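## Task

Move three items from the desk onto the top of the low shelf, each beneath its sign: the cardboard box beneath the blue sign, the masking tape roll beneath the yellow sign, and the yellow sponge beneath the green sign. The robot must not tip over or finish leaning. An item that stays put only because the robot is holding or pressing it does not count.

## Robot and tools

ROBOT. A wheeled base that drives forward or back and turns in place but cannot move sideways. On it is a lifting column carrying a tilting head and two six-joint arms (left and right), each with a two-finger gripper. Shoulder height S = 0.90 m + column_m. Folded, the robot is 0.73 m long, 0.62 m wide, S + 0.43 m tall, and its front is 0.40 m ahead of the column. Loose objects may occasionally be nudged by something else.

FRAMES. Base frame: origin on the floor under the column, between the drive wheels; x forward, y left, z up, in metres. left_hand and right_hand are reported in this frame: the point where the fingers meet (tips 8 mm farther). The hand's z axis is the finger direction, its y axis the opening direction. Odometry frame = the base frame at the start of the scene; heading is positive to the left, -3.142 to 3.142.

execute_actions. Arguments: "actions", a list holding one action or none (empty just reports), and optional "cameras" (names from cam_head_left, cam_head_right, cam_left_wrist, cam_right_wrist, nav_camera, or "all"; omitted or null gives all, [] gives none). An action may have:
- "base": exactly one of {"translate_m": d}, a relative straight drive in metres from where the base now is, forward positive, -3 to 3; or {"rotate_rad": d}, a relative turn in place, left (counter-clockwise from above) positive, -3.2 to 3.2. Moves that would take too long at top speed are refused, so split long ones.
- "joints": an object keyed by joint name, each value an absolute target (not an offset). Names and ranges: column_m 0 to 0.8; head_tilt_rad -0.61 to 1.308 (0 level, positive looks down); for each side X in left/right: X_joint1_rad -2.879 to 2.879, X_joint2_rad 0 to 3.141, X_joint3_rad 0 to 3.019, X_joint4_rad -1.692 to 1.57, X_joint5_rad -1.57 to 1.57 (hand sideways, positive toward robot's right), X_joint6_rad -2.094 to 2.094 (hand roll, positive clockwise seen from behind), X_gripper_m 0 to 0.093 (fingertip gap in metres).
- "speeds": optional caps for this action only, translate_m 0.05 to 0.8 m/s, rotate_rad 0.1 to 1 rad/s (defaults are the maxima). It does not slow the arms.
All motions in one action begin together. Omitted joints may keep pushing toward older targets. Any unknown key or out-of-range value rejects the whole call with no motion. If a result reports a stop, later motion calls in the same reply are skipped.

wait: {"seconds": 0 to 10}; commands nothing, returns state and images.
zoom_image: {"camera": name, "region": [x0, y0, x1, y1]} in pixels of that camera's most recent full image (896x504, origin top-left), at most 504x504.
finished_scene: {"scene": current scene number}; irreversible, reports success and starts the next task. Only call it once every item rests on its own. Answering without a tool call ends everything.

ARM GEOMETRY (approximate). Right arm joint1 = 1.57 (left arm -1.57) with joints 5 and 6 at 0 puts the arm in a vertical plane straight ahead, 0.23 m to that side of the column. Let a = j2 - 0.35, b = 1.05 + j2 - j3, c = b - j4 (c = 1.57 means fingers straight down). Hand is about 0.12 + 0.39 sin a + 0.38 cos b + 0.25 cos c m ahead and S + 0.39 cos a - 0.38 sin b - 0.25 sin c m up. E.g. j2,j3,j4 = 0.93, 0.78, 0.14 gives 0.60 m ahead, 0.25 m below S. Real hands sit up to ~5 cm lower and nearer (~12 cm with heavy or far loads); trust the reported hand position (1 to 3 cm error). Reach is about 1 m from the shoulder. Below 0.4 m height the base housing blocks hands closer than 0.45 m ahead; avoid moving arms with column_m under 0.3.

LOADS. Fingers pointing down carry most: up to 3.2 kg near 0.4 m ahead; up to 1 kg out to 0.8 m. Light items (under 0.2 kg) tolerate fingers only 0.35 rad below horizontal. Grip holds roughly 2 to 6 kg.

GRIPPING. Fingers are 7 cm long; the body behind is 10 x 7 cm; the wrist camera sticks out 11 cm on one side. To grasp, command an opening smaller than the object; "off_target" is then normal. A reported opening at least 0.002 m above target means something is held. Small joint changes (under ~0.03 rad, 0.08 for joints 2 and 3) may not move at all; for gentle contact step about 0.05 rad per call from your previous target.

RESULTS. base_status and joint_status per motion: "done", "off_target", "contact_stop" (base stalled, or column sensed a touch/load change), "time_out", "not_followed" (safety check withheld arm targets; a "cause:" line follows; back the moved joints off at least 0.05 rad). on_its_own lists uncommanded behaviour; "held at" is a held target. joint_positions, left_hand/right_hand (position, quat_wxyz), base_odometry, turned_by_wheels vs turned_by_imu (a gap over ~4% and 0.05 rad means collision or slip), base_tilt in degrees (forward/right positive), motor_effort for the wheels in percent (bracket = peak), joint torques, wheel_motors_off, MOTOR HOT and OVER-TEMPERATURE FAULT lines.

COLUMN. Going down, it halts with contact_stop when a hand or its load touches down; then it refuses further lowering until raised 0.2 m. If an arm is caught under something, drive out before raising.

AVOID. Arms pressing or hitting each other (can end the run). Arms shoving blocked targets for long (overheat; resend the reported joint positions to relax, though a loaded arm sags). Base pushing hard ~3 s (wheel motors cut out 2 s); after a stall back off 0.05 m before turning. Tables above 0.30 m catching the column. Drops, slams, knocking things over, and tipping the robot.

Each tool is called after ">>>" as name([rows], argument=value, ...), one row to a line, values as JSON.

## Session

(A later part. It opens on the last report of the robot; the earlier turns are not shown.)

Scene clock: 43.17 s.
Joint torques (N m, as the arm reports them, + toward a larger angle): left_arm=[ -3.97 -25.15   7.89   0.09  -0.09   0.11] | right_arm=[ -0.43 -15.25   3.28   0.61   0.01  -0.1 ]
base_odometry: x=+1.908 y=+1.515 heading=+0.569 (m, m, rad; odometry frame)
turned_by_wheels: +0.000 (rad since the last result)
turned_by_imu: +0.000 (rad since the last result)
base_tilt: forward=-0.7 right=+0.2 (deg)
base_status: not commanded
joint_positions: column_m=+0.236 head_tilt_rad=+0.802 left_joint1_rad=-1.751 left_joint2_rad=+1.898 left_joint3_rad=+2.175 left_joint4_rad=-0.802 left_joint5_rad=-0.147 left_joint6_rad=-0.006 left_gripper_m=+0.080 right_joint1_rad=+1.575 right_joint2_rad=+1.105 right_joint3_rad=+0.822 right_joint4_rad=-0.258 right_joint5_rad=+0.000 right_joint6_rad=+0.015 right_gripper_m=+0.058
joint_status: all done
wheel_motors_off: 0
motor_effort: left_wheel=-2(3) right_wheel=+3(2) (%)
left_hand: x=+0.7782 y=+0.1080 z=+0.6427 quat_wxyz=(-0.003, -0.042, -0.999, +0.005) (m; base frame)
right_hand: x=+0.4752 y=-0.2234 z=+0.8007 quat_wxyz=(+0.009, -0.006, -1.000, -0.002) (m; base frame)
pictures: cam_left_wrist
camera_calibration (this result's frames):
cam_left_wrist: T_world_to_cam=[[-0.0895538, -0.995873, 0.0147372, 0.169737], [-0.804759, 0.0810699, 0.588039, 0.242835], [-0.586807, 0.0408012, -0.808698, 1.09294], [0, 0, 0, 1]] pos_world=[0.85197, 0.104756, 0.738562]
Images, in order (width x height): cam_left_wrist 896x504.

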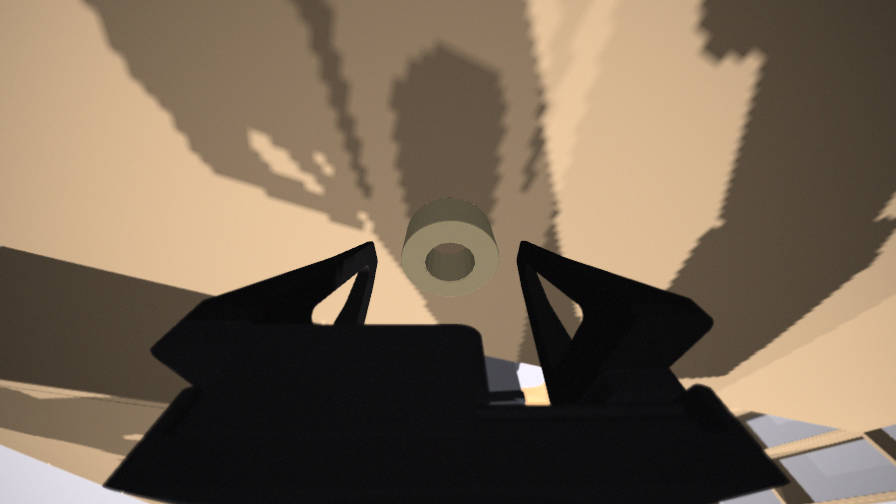

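>>> execute_actions([
  {"joints": {"left_joint2_rad": 1.62, "left_joint3_rad": 2.03, "right_joint3_rad": 1.4, "right_joint4_rad": -0.816, "right_joint6_rad": -1.3}},
], cameras=["cam_head_left", "cam_left_wrist"])

Scene clock: 45.70 s.
Joint torques (N m, as the arm reports them, + toward a larger angle): left_arm=[ -3.57 -26.26   8.17   0.35  -0.05   0.13] | right_arm=[ -0.02 -19.2    9.27   0.05  -0.08  -0.12]
base_odometry: x=+1.908 y=+1.515 heading=+0.568 (m, m, rad; odometry frame)
turned_by_wheels: +0.000 (rad since the last result)
turned_by_imu: -0.001 (rad since the last result)
base_tilt: forward=-0.6 right=+0.2 (deg)
base_status: not commanded
joint_positions: column_m=+0.236 head_tilt_rad=+0.802 left_joint1_rad=-1.751 left_joint2_rad=+1.609 left_joint3_rad=+2.024 left_joint4_rad=-0.806 left_joint5_rad=-0.147 left_joint6_rad=-0.006 left_gripper_m=+0.080 right_joint1_rad=+1.575 right_joint2_rad=+1.096 right_joint3_rad=+1.377 right_joint4_rad=-0.802 right_joint5_rad=+0.000 right_joint6_rad=-1.285 right_gripper_m=+0.059
joint_status: all done
wheel_motors_off: 0
motor_effort: left_wheel=-3(3) right_wheel=+4(4) (%)
left_hand: x=+0.8275 y=+0.1273 z=+0.7928 quat_wxyz=(-0.069, -0.032, -0.997, +0.008) (m; base frame)
right_hand: x=+0.6622 y=-0.2234 z=+0.9094 quat_wxyz=(-0.002, +0.600, -0.800, +0.000) (m; base frame)
pictures: cam_head_left, cam_left_wrist
camera_calibration (this result's frames):
cam_head_left: T_world_to_cam=[[-0.0305663, -0.998885, 0.0359887, 0.0217505], [-0.658502, -0.00696293, -0.752547, 0.935736], [0.751958, -0.0467012, -0.657555, 0.692683], [0, 0, 0, 1]] pos_world=[0.0959807, 0.0605908, 1.15888]
cam_left_wrist: T_world_to_cam=[[-0.0707951, -0.997366, 0.0157837, 0.175014], [-0.876365, 0.0697481, 0.47657, 0.341704], [-0.476416, 0.0199065, -0.878995, 1.20954], [0, 0, 0, 1]] pos_world=[0.888091, 0.126642, 0.897571]
Images, in order (width x height): cam_head_left 896x504, cam_left_wrist 896x504.

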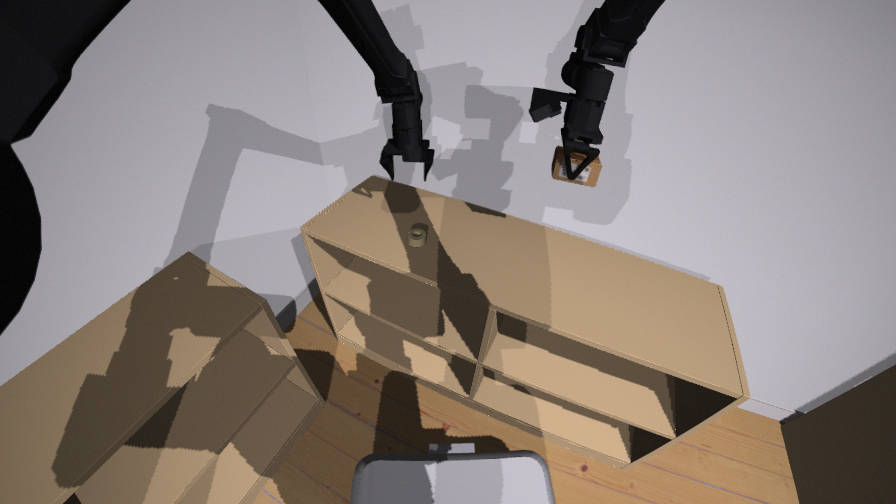

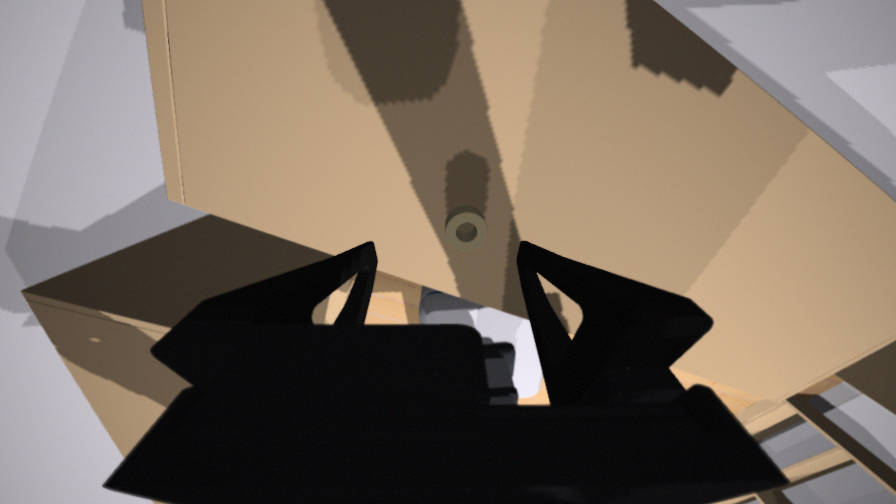

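>>> execute_actions([
  {"base": {"rotate_rad": 1.40}, "joints": {"left_joint1_rad": -1.57, "left_joint2_rad": 1.092, "left_joint3_rad": 0.828, "left_joint4_rad": -0.257, "left_joint5_rad": 0.0, "right_joint2_rad": 1.675, "right_joint3_rad": 1.989, "right_joint4_rad": -0.835}},
], cameras=["cam_head_left", "cam_head_right", "cam_right_wrist"])

Scene clock: 49.00 s.
Joint torques (N m, as the arm reports them, + toward a larger angle): left_arm=[ -1.61 -15.74   3.23   0.69   0.15   0.06] | right_arm=[  0.25 -24.64   9.51   0.18  -0.07  -0.12]
base_odometry: x=+1.908 y=+1.515 heading=+1.967 (m, m, rad; odometry frame)
turned_by_wheels: +1.399 (rad since the last result)
turned_by_imu: +1.375 (rad since the last result)
base_tilt: forward=-0.6 right=+0.3 (deg)
base_status: done
joint_positions: column_m=+0.236 head_tilt_rad=+0.802 left_joint1_rad=-1.568 left_joint2_rad=+1.103 left_joint3_rad=+0.820 left_joint4_rad=-0.257 left_joint5_rad=-0.002 left_joint6_rad=-0.005 left_gripper_m=+0.080 right_joint1_rad=+1.573 right_joint2_rad=+1.687 right_joint3_rad=+1.962 right_joint4_rad=-0.829 right_joint5_rad=+0.000 right_joint6_rad=-1.285 right_gripper_m=+0.059
joint_status: all done
wheel_motors_off: 0
motor_effort: left_wheel=-6(58) right_wheel=+6(59) (%)
left_hand: x=+0.4751 y=+0.2261 z=+0.8011 quat_wxyz=(+0.008, +0.003, -1.000, -0.002) (m; base frame)
right_hand: x=+0.7647 y=-0.2238 z=+0.7137 quat_wxyz=(+0.011, +0.600, -0.800, -0.010) (m; base frame)
pictures: cam_head_left, cam_head_right, cam_right_wrist
camera_calibration (this result's frames):
cam_head_left: T_world_to_cam=[[-0.0305663, -0.998885, 0.0359887, 0.0217505], [-0.658502, -0.00696293, -0.752547, 0.935736], [0.751958, -0.0467012, -0.657555, 0.692683], [0, 0, 0, 1]] pos_world=[0.0959807, 0.0605908, 1.15888]
cam_head_right: T_world_to_cam=[[-0.0447603, -0.998184, 0.040323, -0.0969049], [-0.656216, -0.00105612, -0.754572, 0.940929], [0.753244, -0.0602355, -0.654977, 0.692176], [0, 0, 0, 1]] pos_world=[0.0917374, -0.0540415, 1.16727]
cam_right_wrist: T_world_to_cam=[[0.958934, -0.283169, -0.0161257, -0.786907], [-0.219383, -0.77656, 0.590615, -0.418451], [-0.179766, -0.562823, -0.806792, 0.711153], [0, 0, 0, 1]] pos_world=[0.790632, -0.147527, 0.808206]
Images, in order (width x height): cam_head_left 896x504, cam_head_right 896x504, cam_right_wrist 896x504.

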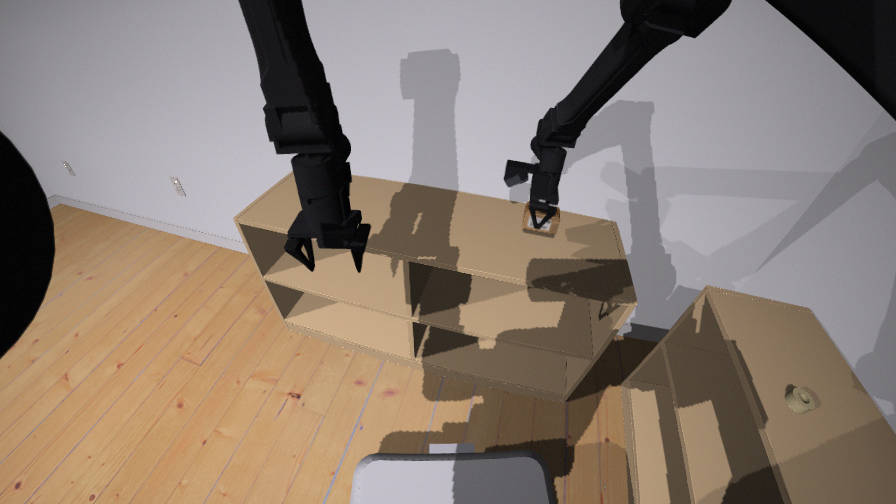

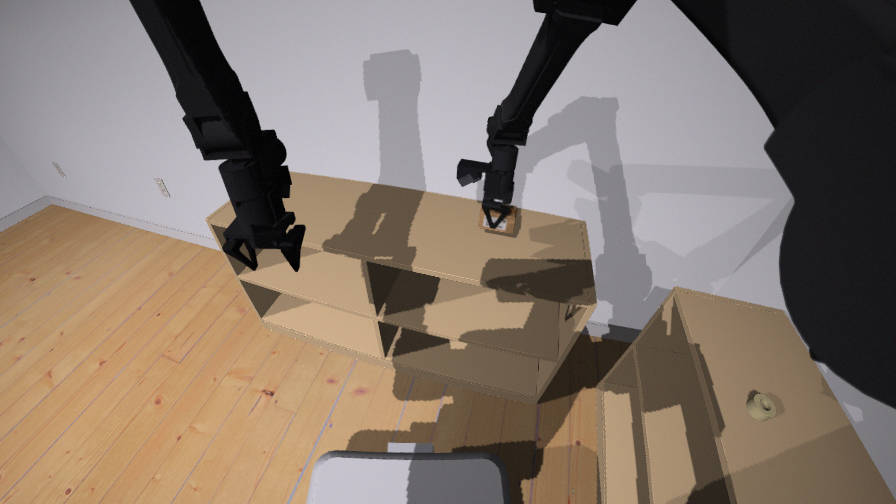

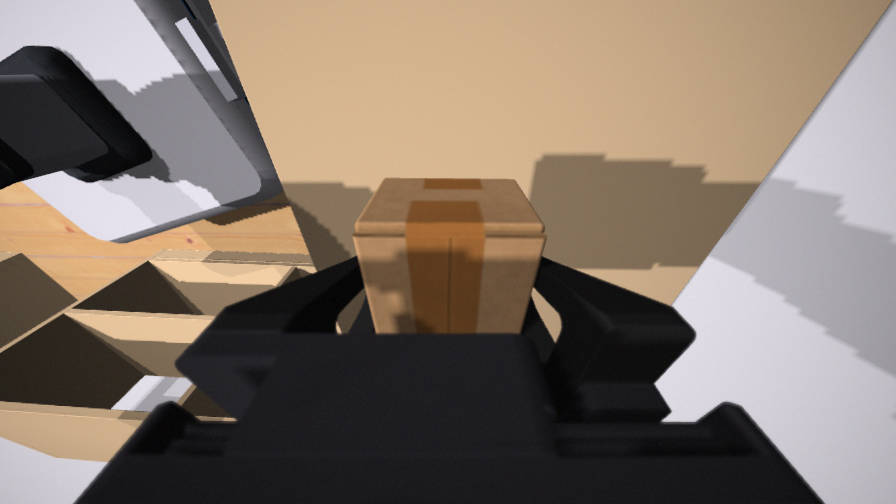

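>>> zoom_image(camera="cam_right_wrist", region=[190, 0, 400, 300])

>>> zoom_image(camera="cam_right_wrist", region=[640, 0, 896, 320])

>>> zoom_image(camera="cam_head_right", region=[440, 170, 620, 330])

Region (190, 0, 400, 300) of cam_right_wrist's 896x504 image, scaled by 1.680, with more detail than that image has; it fills the left 353 columns of this view, and the rest is white.

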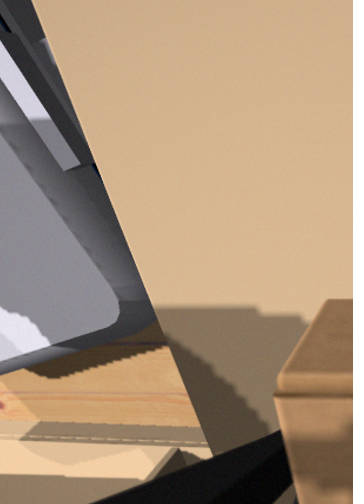

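Region (640, 0, 896, 320) of cam_right_wrist's 896x504 image, scaled by 1.575, with more detail than that image has; it fills the left 403 columns of this view, and the rest is white.

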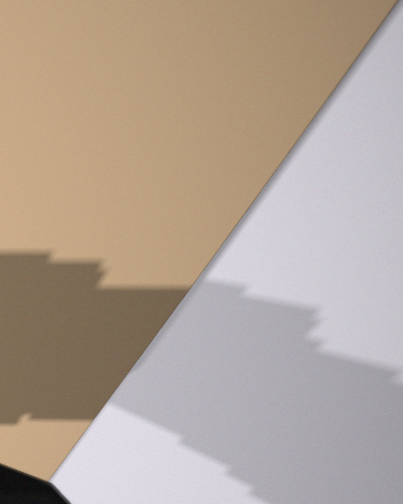

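Region (440, 170, 620, 330) of cam_head_right's 896x504 image, scaled by 2.800, with more detail than that image has.

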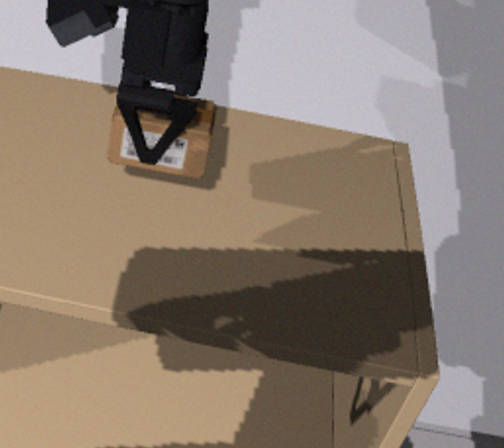

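>>> execute_actions([
  {"joints": {"column_m": 0.177}},
], cameras=["cam_head_right", "cam_right_wrist"])

Scene clock: 51.17 s.
Joint torques (N m, as the arm reports them, + toward a larger angle): left_arm=[ -1.52 -16.27   3.02   0.69   0.11   0.09] | right_arm=[  0.38 -25.     9.64   0.23  -0.1   -0.13]
base_odometry: x=+1.908 y=+1.515 heading=+1.967 (m, m, rad; odometry frame)
turned_by_wheels: +0.000 (rad since the last result)
turned_by_imu: -0.001 (rad since the last result)
base_tilt: forward=-0.6 right=+0.3 (deg)
base_status: not commanded
joint_positions: column_m=+0.177 head_tilt_rad=+0.802 left_joint1_rad=-1.568 left_joint2_rad=+1.103 left_joint3_rad=+0.820 left_joint4_rad=-0.257 left_joint5_rad=-0.002 left_joint6_rad=-0.005 left_gripper_m=+0.080 right_joint1_rad=+1.573 right_joint2_rad=+1.687 right_joint3_rad=+1.962 right_joint4_rad=-0.829 right_joint5_rad=+0.000 right_joint6_rad=-1.285 right_gripper_m=+0.059
joint_status: all done
wheel_motors_off: 0
motor_effort: left_wheel=-8(8) right_wheel=+8(9) (%)
left_hand: x=+0.4752 y=+0.2261 z=+0.7422 quat_wxyz=(+0.008, +0.003, -1.000, -0.002) (m; base frame)
right_hand: x=+0.7647 y=-0.2238 z=+0.6546 quat_wxyz=(+0.011, +0.600, -0.800, -0.010) (m; base frame)
pictures: cam_head_right, cam_right_wrist
camera_calibration (this result's frames):
cam_head_right: T_world_to_cam=[[-0.0447603, -0.998184, 0.040323, -0.0945255], [-0.656216, -0.00105612, -0.754572, 0.896403], [0.753244, -0.0602355, -0.654977, 0.653527], [0, 0, 0, 1]] pos_world=[0.0917374, -0.0540415, 1.10826]
cam_right_wrist: T_world_to_cam=[[0.958934, -0.283169, -0.0161257, -0.787858], [-0.219383, -0.77656, 0.590615, -0.3836], [-0.179766, -0.562823, -0.806792, 0.663545], [0, 0, 0, 1]] pos_world=[0.790632, -0.147527, 0.749198]
Images, in order (width x height): cam_head_right 896x504, cam_right_wrist 896x504.

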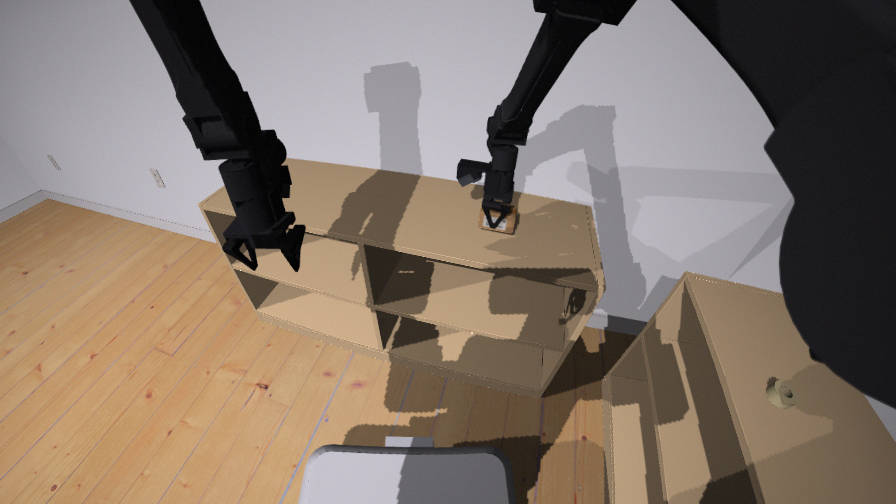

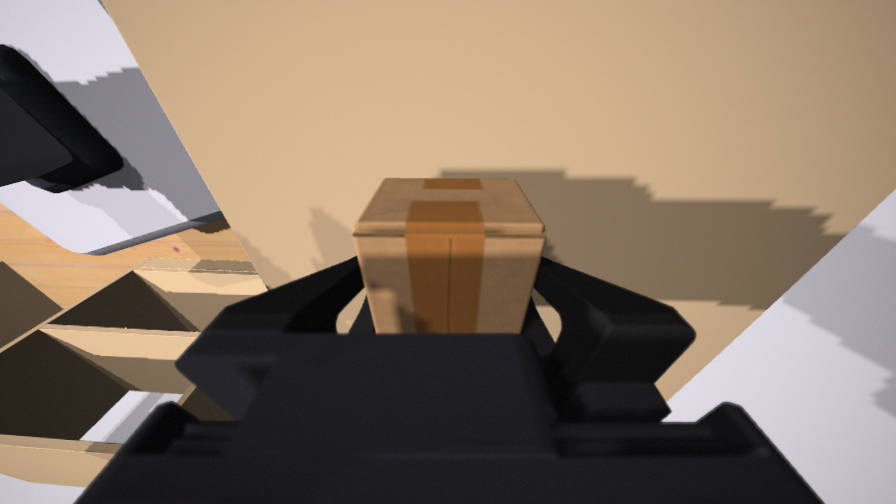

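>>> execute_actions([
  {"joints": {"column_m": 0.168}},
], cameras=["cam_right_wrist"])

Scene clock: 52.13 s.
Joint torques (N m, as the arm reports them, + toward a larger angle): left_arm=[ -1.27 -15.63   2.96   0.37   0.14   0.08] | right_arm=[  0.32 -24.36   9.37   0.29  -0.06  -0.12]
base_odometry: x=+1.908 y=+1.515 heading=+1.967 (m, m, rad; odometry frame)
turned_by_wheels: +0.000 (rad since the last result)
turned_by_imu: +0.000 (rad since the last result)
base_tilt: forward=-0.7 right=+0.3 (deg)
base_status: not commanded
joint_positions: column_m=+0.168 head_tilt_rad=+0.802 left_joint1_rad=-1.568 left_joint2_rad=+1.102 left_joint3_rad=+0.820 left_joint4_rad=-0.257 left_joint5_rad=-0.002 left_joint6_rad=-0.005 left_gripper_m=+0.080 right_joint1_rad=+1.573 right_joint2_rad=+1.687 right_joint3_rad=+1.962 right_joint4_rad=-0.829 right_joint5_rad=+0.000 right_joint6_rad=-1.285 right_gripper_m=+0.059
joint_status: all done
wheel_motors_off: 0
motor_effort: left_wheel=-9(8) right_wheel=+9(11) (%)
left_hand: x=+0.4754 y=+0.2261 z=+0.7334 quat_wxyz=(+0.008, +0.003, -1.000, -0.002) (m; base frame)
right_hand: x=+0.7647 y=-0.2238 z=+0.6457 quat_wxyz=(+0.011, +0.600, -0.800, -0.010) (m; base frame)
pictures: cam_right_wrist
camera_calibration (this result's frames):
cam_right_wrist: T_world_to_cam=[[0.958934, -0.283169, -0.0161257, -0.788003], [-0.219383, -0.77656, 0.590615, -0.378303], [-0.179766, -0.562823, -0.806792, 0.65631], [0, 0, 0, 1]] pos_world=[0.790632, -0.147527, 0.740231]
Images, in order (width x height): cam_right_wrist 896x504.

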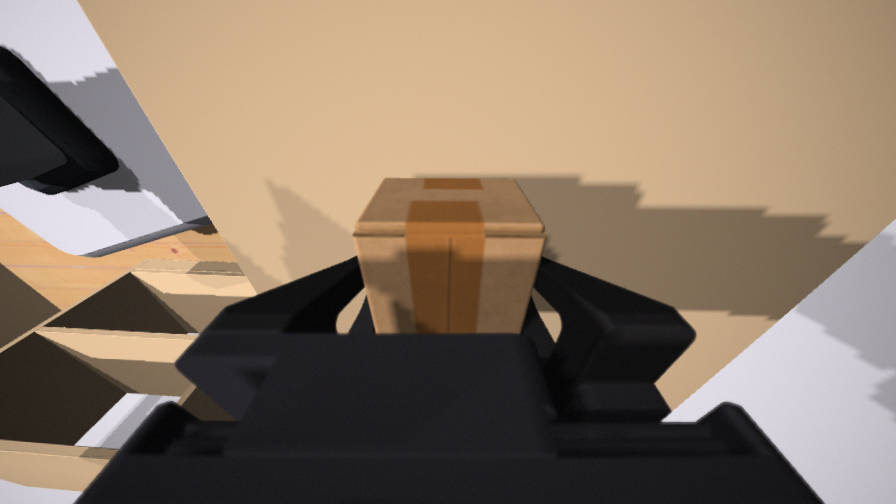

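>>> execute_actions([
  {"joints": {"right_gripper_m": 0.093}},
], cameras=["cam_right_wrist"])

Scene clock: 52.80 s.
Joint torques (N m, as the arm reports them, + toward a larger angle): left_arm=[ -1.55 -15.47   3.11   0.59   0.15   0.09] | right_arm=[ -0.13 -25.09   9.59   0.21  -0.07  -0.11]
base_odometry: x=+1.908 y=+1.515 heading=+1.967 (m, m, rad; odometry frame)
turned_by_wheels: +0.000 (rad since the last result)
turned_by_imu: +0.000 (rad since the last result)
base_tilt: forward=-0.7 right=+0.2 (deg)
base_status: not commanded
joint_positions: column_m=+0.168 head_tilt_rad=+0.802 left_joint1_rad=-1.568 left_joint2_rad=+1.102 left_joint3_rad=+0.820 left_joint4_rad=-0.257 left_joint5_rad=-0.002 left_joint6_rad=-0.005 left_gripper_m=+0.080 right_joint1_rad=+1.573 right_joint2_rad=+1.687 right_joint3_rad=+1.962 right_joint4_rad=-0.829 right_joint5_rad=+0.000 right_joint6_rad=-1.285 right_gripper_m=+0.093
joint_status: all done
wheel_motors_off: 0
motor_effort: left_wheel=-9(8) right_wheel=+10(10) (%)
left_hand: x=+0.4754 y=+0.2261 z=+0.7334 quat_wxyz=(+0.008, +0.003, -1.000, -0.002) (m; base frame)
right_hand: x=+0.7647 y=-0.2238 z=+0.6457 quat_wxyz=(+0.011, +0.600, -0.800, -0.010) (m; base frame)
pictures: cam_right_wrist
camera_calibration (this result's frames):
cam_right_wrist: T_world_to_cam=[[0.958934, -0.283169, -0.0161257, -0.788003], [-0.219383, -0.77656, 0.590615, -0.378303], [-0.179766, -0.562823, -0.806792, 0.65631], [0, 0, 0, 1]] pos_world=[0.790632, -0.147527, 0.740231]
Images, in order (width x height): cam_right_wrist 896x504.

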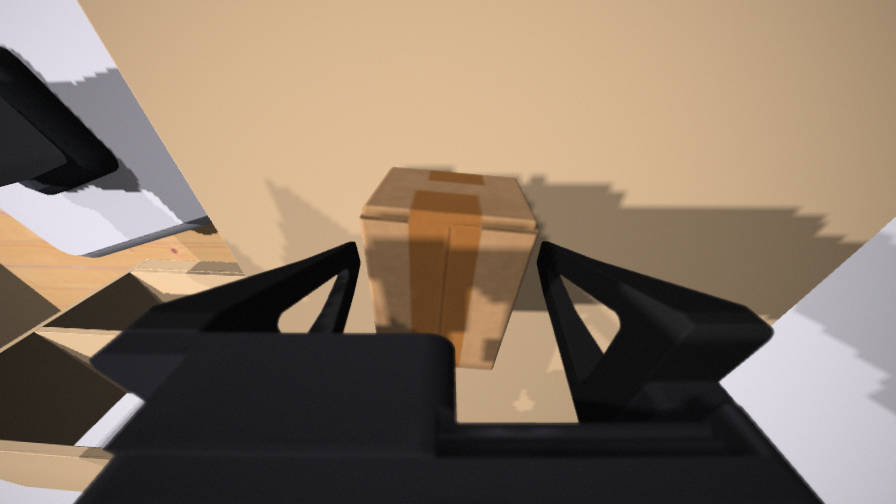

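>>> execute_actions([
  {"base": {"rotate_rad": 1.93}, "joints": {"column_m": 0.36, "head_tilt_rad": 0.45}},
], cameras=["cam_head_left", "cam_head_right", "cam_right_wrist", "nav_camera"])

Scene clock: 57.97 s.
Joint torques (N m, as the arm reports them, + toward a larger angle): left_arm=[ -1.19 -15.56   3.11   0.77   0.12   0.06] | right_arm=[ -0.9  -25.31   9.51   0.33  -0.07  -0.12]
base_odometry: x=+1.908 y=+1.515 heading=-2.387 (m, m, rad; odometry frame)
turned_by_wheels: +1.929 (rad since the last result)
turned_by_imu: +1.899 (rad since the last result)
base_tilt: forward=-0.6 right=+0.3 (deg)
base_status: done
joint_positions: column_m=+0.360 head_tilt_rad=+0.468 left_joint1_rad=-1.569 left_joint2_rad=+1.102 left_joint3_rad=+0.820 left_joint4_rad=-0.257 left_joint5_rad=-0.002 left_joint6_rad=-0.005 left_gripper_m=+0.080 right_joint1_rad=+1.572 right_joint2_rad=+1.686 right_joint3_rad=+1.962 right_joint4_rad=-0.829 right_joint5_rad=+0.000 right_joint6_rad=-1.285 right_gripper_m=+0.093
joint_status: all done
wheel_motors_off: 0
motor_effort: left_wheel=-5(32) right_wheel=+6(35) (%)
left_hand: x=+0.4754 y=+0.2259 z=+0.9253 quat_wxyz=(+0.008, +0.003, -1.000, -0.002) (m; base frame)
right_hand: x=+0.7652 y=-0.2244 z=+0.8383 quat_wxyz=(+0.011, +0.600, -0.800, -0.009) (m; base frame)
pictures: cam_head_left, cam_head_right, cam_right_wrist, nav_camera
camera_calibration (this result's frames):
cam_head_left: T_world_to_cam=[[-0.04068, -0.998885, 0.0239712, 0.0339709], [-0.375221, -0.00696293, -0.926909, 1.24951], [0.926042, -0.0467012, -0.374519, 0.38452], [0, 0, 0, 1]] pos_world=[0.114144, 0.0605908, 1.30138]
cam_head_right: T_world_to_cam=[[-0.0555104, -0.998184, 0.02341, -0.0786006], [-0.372397, -0.00105612, -0.928073, 1.25377], [0.926412, -0.0602355, -0.371662, 0.383364], [0, 0, 0, 1]] pos_world=[0.107385, -0.0540415, 1.30791]
cam_right_wrist: T_world_to_cam=[[0.958844, -0.283547, -0.0148415, -0.786608], [-0.220356, -0.776086, 0.590876, -0.491759], [-0.179059, -0.563287, -0.806626, 0.810725], [0, 0, 0, 1]] pos_world=[0.791039, -0.148016, 0.932846]
Images, in order (width x height): cam_head_left 896x504, cam_head_right 896x504, cam_right_wrist 896x504, nav_camera 896x504.

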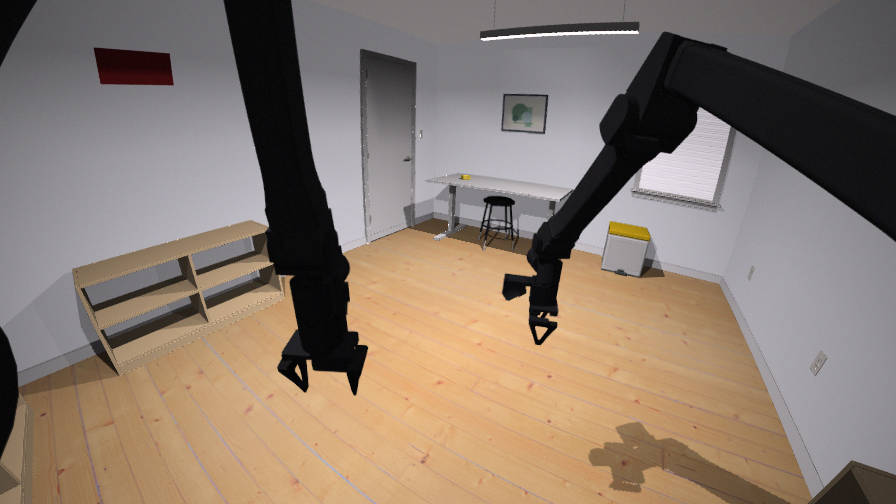

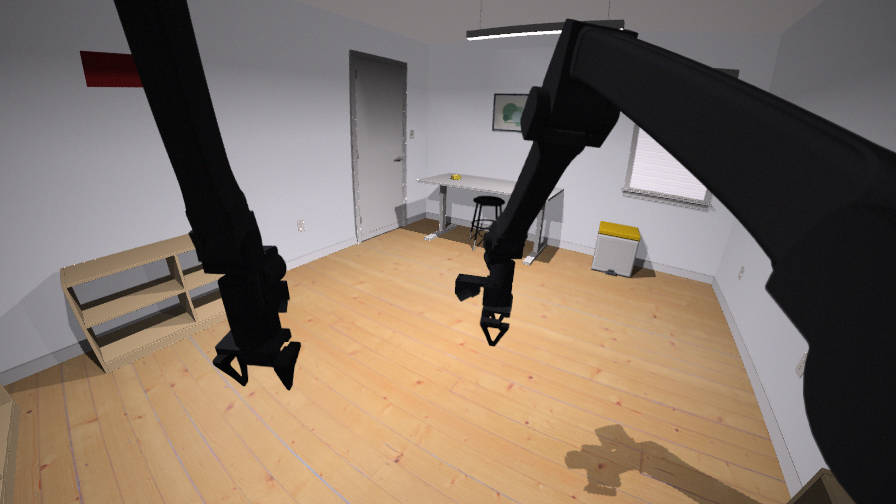

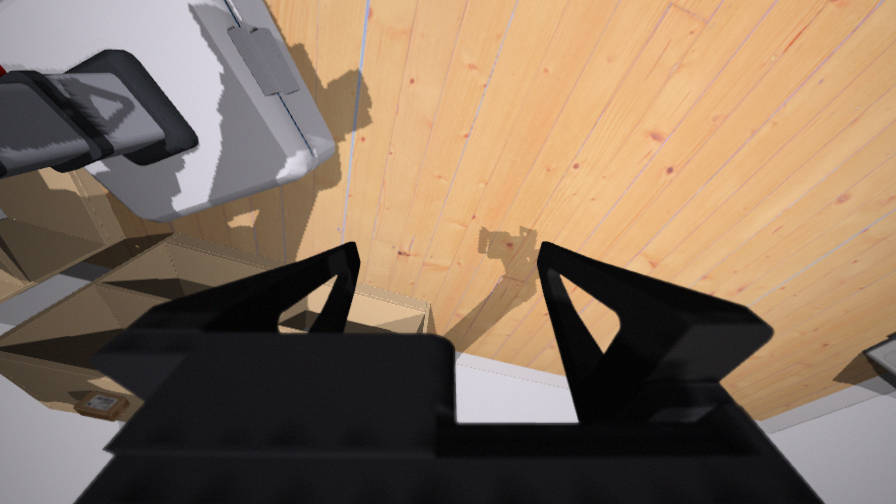

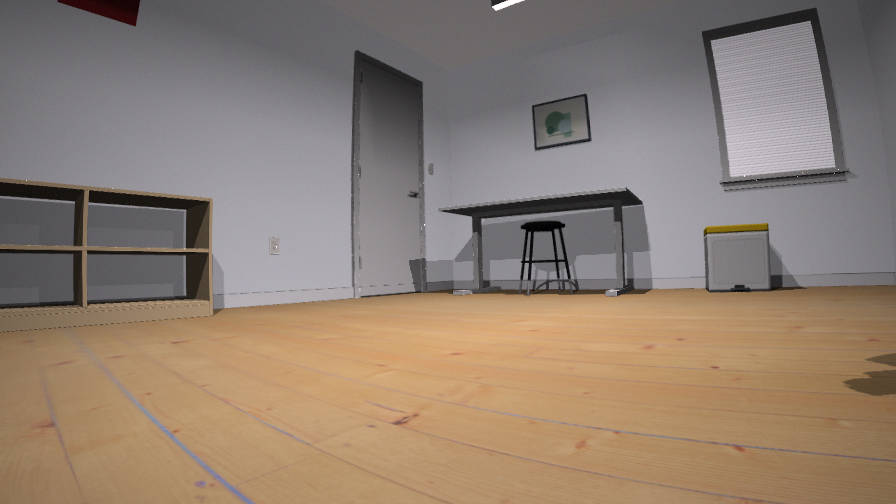

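>>> zoom_image(camera="cam_head_left", region=[420, 160, 580, 260])

>>> zoom_image(camera="cam_head_right", region=[410, 160, 570, 260])

Region (420, 160, 580, 260) of cam_head_left's 896x504 image, scaled by 3.150, with more detail than that image has; it fills the top 315 rows of this view, and the rest is white.

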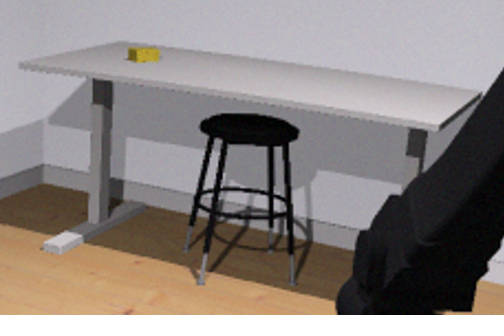

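Region (410, 160, 570, 260) of cam_head_right's 896x504 image, scaled by 3.150, with more detail than that image has; it fills the top 315 rows of this view, and the rest is white.

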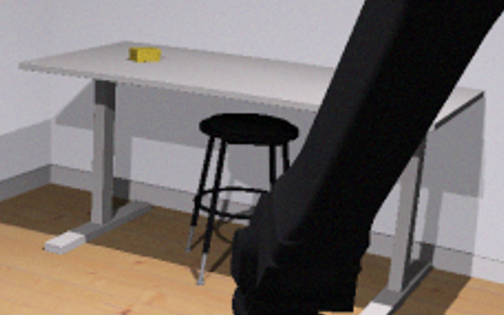

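>>> execute_actions([
  {"base": {"translate_m": 3.0}, "joints": {"head_tilt_rad": 0.75, "right_joint1_rad": 1.37, "right_joint5_rad": -0.17, "right_joint6_rad": 1.05}},
], cameras=["cam_head_left", "cam_head_right", "cam_right_wrist", "nav_camera"])

Scene clock: 66.13 s.
Joint torques (N m, as the arm reports them, + toward a larger angle): left_arm=[ -0.7  -15.9    3.09   0.74   0.1    0.06] | right_arm=[ -2.88 -24.07   9.58   0.28   0.05   0.17]
base_odometry: x=-0.278 y=-0.540 heading=-2.387 (m, m, rad; odometry frame)
turned_by_wheels: +0.000 (rad since the last result)
turned_by_imu: +0.002 (rad since the last result)
base_tilt: forward=-0.7 right=+0.3 (deg)
base_status: done
joint_positions: column_m=+0.360 head_tilt_rad=+0.753 left_joint1_rad=-1.569 left_joint2_rad=+1.102 left_joint3_rad=+0.822 left_joint4_rad=-0.257 left_joint5_rad=-0.002 left_joint6_rad=-0.005 left_gripper_m=+0.080 right_joint1_rad=+1.368 right_joint2_rad=+1.686 right_joint3_rad=+1.962 right_joint4_rad=-0.829 right_joint5_rad=-0.168 right_joint6_rad=+1.035 right_gripper_m=+0.093
joint_status: all done
wheel_motors_off: 0
motor_effort: left_wheel=+0(50) right_wheel=-1(63) (%)
left_hand: x=+0.4766 y=+0.2259 z=+0.9257 quat_wxyz=(+0.007, +0.003, -1.000, -0.002) (m; base frame)
right_hand: x=+0.7609 y=-0.3398 z=+0.8484 quat_wxyz=(+0.007, -0.540, -0.842, +0.007) (m; base frame)
pictures: cam_head_left, cam_head_right, cam_right_wrist, nav_camera
camera_calibration (this result's frames):
cam_head_left: T_world_to_cam=[[-0.0323129, -0.998885, 0.0344291, 0.019477], [-0.620384, -0.00696293, -0.784267, 1.06978], [0.783632, -0.0467012, -0.619467, 0.721325], [0, 0, 0, 1]] pos_world=[0.0990539, 0.0605908, 1.28516]
cam_head_right: T_world_to_cam=[[-0.0467043, -0.998184, 0.0380544, -0.0987514], [-0.618001, -0.00105612, -0.786177, 1.07507], [0.784789, -0.0602355, -0.616829, 0.720424], [0, 0, 0, 1]] pos_world=[0.0944, -0.0540415, 1.29333]
cam_right_wrist: T_world_to_cam=[[-0.909565, -0.414208, 0.033509, 0.52114], [-0.317163, 0.744036, 0.588064, 0.00435818], [-0.268512, 0.524254, -0.80812, 1.19193], [0, 0, 0, 1]] pos_world=[0.79544, -0.412255, 0.943195]
Images, in order (width x height): cam_head_left 896x504, cam_head_right 896x504, cam_right_wrist 896x504, nav_camera 896x504.

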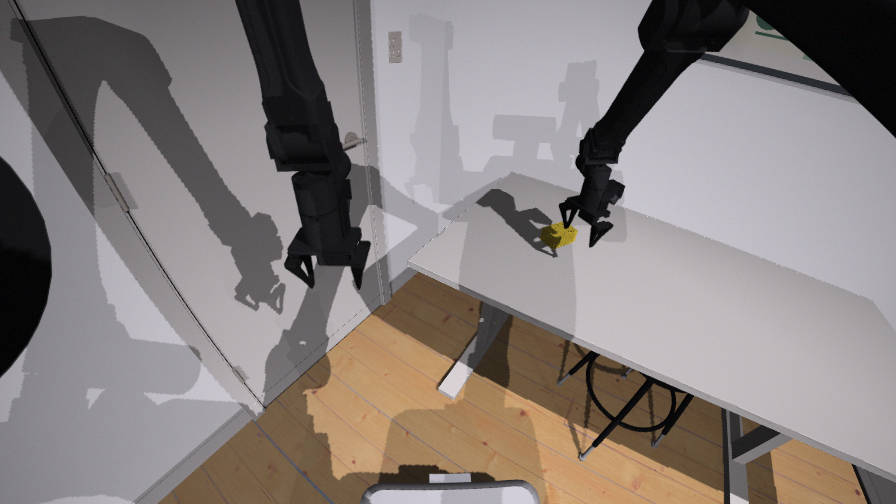

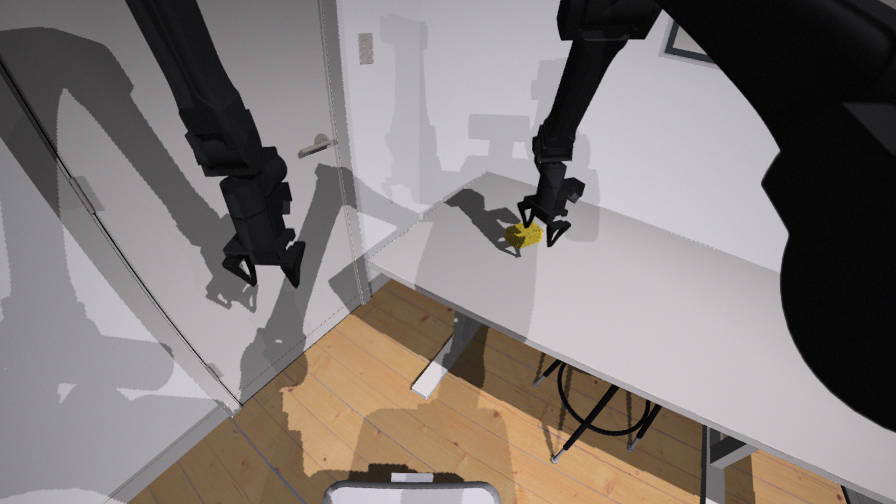

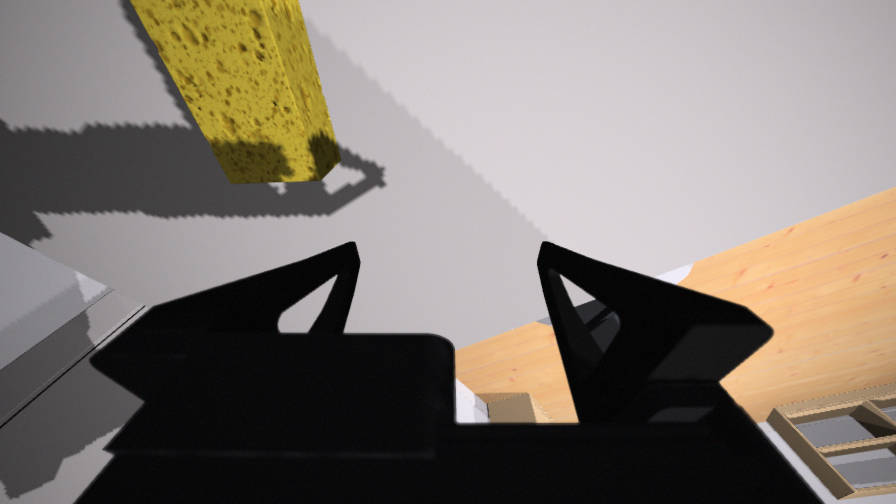

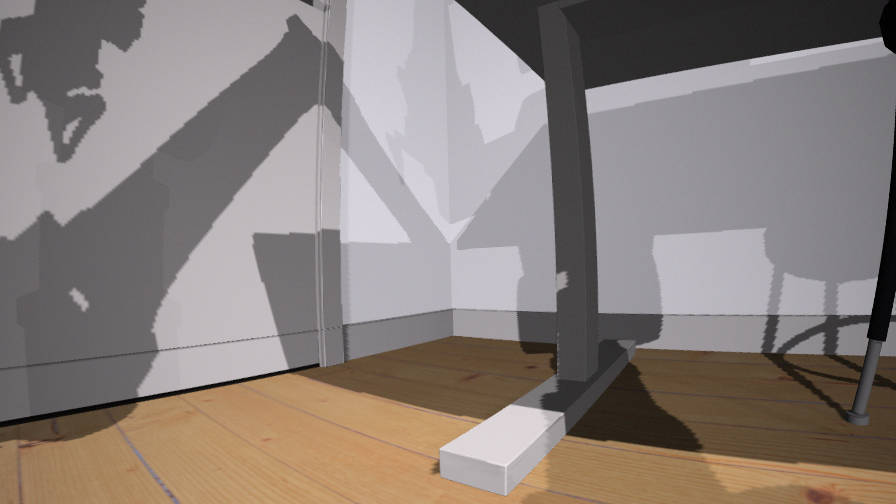

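>>> zoom_image(camera="cam_right_wrist", region=[110, 0, 400, 220])

>>> zoom_image(camera="cam_head_left", region=[520, 190, 640, 270])

Region (110, 0, 400, 220) of cam_right_wrist's 896x504 image, scaled by 1.738, with more detail than that image has; it fills the top 382 rows of this view, and the rest is white.

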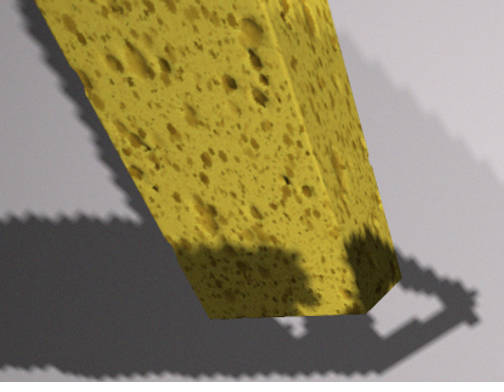

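Region (520, 190, 640, 270) of cam_head_left's 896x504 image, scaled by 4.200, with more detail than that image has.

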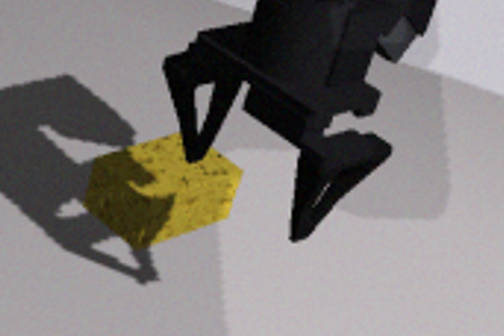

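>>> execute_actions([
  {"base": {"translate_m": 0.13}, "joints": {"column_m": 0.318, "right_joint1_rad": 1.345}},
], cameras=["cam_head_right", "cam_right_wrist"])

Scene clock: 68.27 s.
Joint torques (N m, as the arm reports them, + toward a larger angle): left_arm=[ -1.2  -15.51   2.61   0.63   0.19   0.13] | right_arm=[ -3.9  -24.31   9.59   0.3    0.04   0.18]
base_odometry: x=-0.373 y=-0.629 heading=-2.387 (m, m, rad; odometry frame)
turned_by_wheels: +0.000 (rad since the last result)
turned_by_imu: +0.000 (rad since the last result)
base_tilt: forward=-0.7 right=+0.3 (deg)
base_status: done
joint_positions: column_m=+0.318 head_tilt_rad=+0.753 left_joint1_rad=-1.569 left_joint2_rad=+1.100 left_joint3_rad=+0.824 left_joint4_rad=-0.257 left_joint5_rad=-0.002 left_joint6_rad=-0.005 left_gripper_m=+0.080 right_joint1_rad=+1.352 right_joint2_rad=+1.686 right_joint3_rad=+1.962 right_joint4_rad=-0.829 right_joint5_rad=-0.168 right_joint6_rad=+1.035 right_gripper_m=+0.093
joint_status: all done
wheel_motors_off: 0
motor_effort: left_wheel=+0(29) right_wheel=+0(35) (%)
left_hand: x=+0.4788 y=+0.2259 z=+0.8847 quat_wxyz=(+0.004, +0.003, -1.000, -0.002) (m; base frame)
right_hand: x=+0.7601 y=-0.3510 z=+0.8082 quat_wxyz=(+0.003, -0.543, -0.839, +0.013) (m; base frame)
pictures: cam_head_right, cam_right_wrist
camera_calibration (this result's frames):
cam_head_right: T_world_to_cam=[[-0.0467005, -0.998184, 0.0380592, -0.0971631], [-0.618081, -0.00105612, -0.786114, 1.04204], [0.784726, -0.0602355, -0.616909, 0.694683], [0, 0, 0, 1]] pos_world=[0.0943946, -0.0540415, 1.25142]
cam_right_wrist: T_world_to_cam=[[-0.912993, -0.406119, 0.0388758, 0.518259], [-0.311145, 0.754765, 0.577511, 0.0437562], [-0.26388, 0.515167, -0.815457, 1.16437], [0, 0, 0, 1]] pos_world=[0.794036, -0.422395, 0.904075]
Images, in order (width x height): cam_head_right 896x504, cam_right_wrist 896x504.

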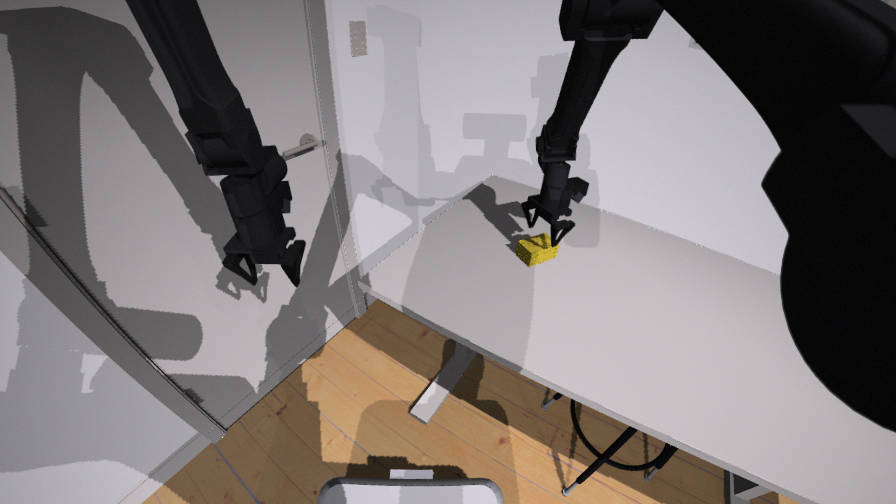

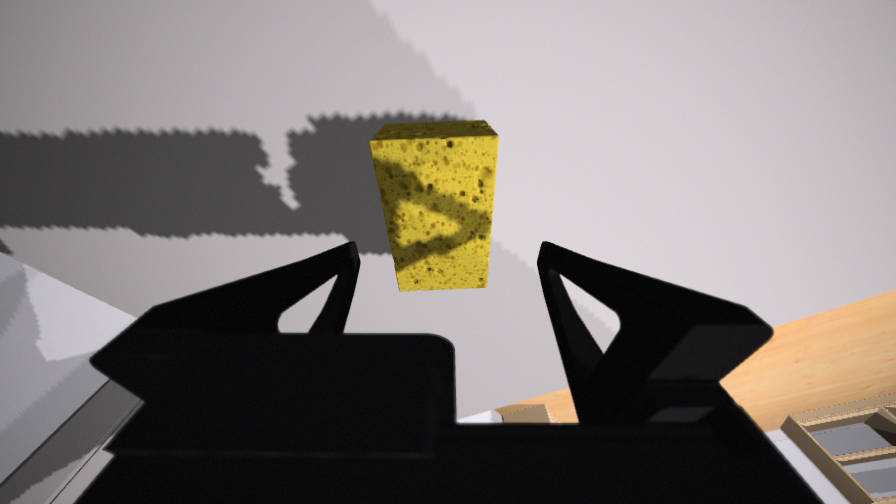

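>>> zoom_image(camera="cam_right_wrist", region=[330, 100, 570, 310])

Region (330, 100, 570, 310) of cam_right_wrist's 896x504 image, scaled by 2.100, with more detail than that image has; it fills the top 441 rows of this view, and the rest is white.

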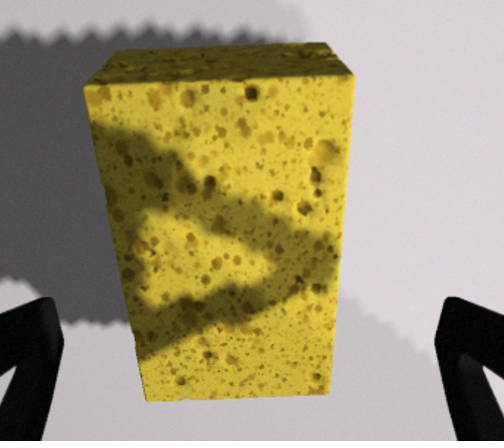

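>>> execute_actions([
  {"joints": {"column_m": 0.265}},
], cameras=["cam_right_wrist"])

Scene clock: 70.17 s.
Joint torques (N m, as the arm reports them, + toward a larger angle): left_arm=[ -1.53 -16.29   2.85   0.48   0.13   0.08] | right_arm=[ -3.79 -24.47   9.41   0.28   0.05   0.17]
base_odometry: x=-0.373 y=-0.629 heading=-2.387 (m, m, rad; odometry frame)
turned_by_wheels: +0.000 (rad since the last result)
turned_by_imu: -0.001 (rad since the last result)
base_tilt: forward=-0.7 right=+0.3 (deg)
base_status: not commanded
joint_positions: column_m=+0.265 head_tilt_rad=+0.753 left_joint1_rad=-1.569 left_joint2_rad=+1.100 left_joint3_rad=+0.824 left_joint4_rad=-0.257 left_joint5_rad=-0.002 left_joint6_rad=-0.005 left_gripper_m=+0.080 right_joint1_rad=+1.352 right_joint2_rad=+1.685 right_joint3_rad=+1.962 right_joint4_rad=-0.829 right_joint5_rad=-0.168 right_joint6_rad=+1.035 right_gripper_m=+0.093
joint_status: all done
wheel_motors_off: 0
motor_effort: left_wheel=+1(0) right_wheel=+0(1) (%)
left_hand: x=+0.4788 y=+0.2259 z=+0.8317 quat_wxyz=(+0.004, +0.003, -1.000, -0.002) (m; base frame)
right_hand: x=+0.7603 y=-0.3510 z=+0.7555 quat_wxyz=(+0.003, -0.543, -0.839, +0.013) (m; base frame)
pictures: cam_right_wrist
camera_calibration (this result's frames):
cam_right_wrist: T_world_to_cam=[[-0.912978, -0.406183, 0.0385526, 0.520681], [-0.311414, 0.754766, 0.577364, 0.0745756], [-0.263614, 0.515114, -0.815576, 1.12124], [0, 0, 0, 1]] pos_world=[0.794167, -0.42236, 0.851323]
Images, in order (width x height): cam_right_wrist 896x504.

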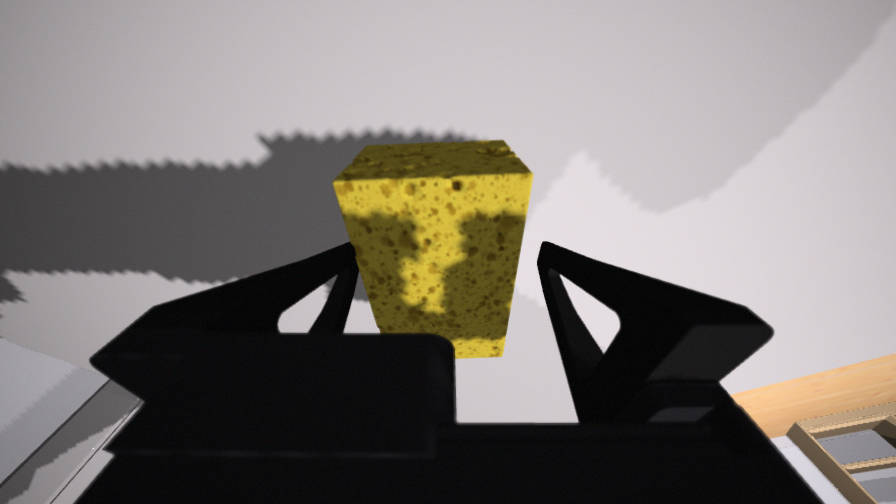

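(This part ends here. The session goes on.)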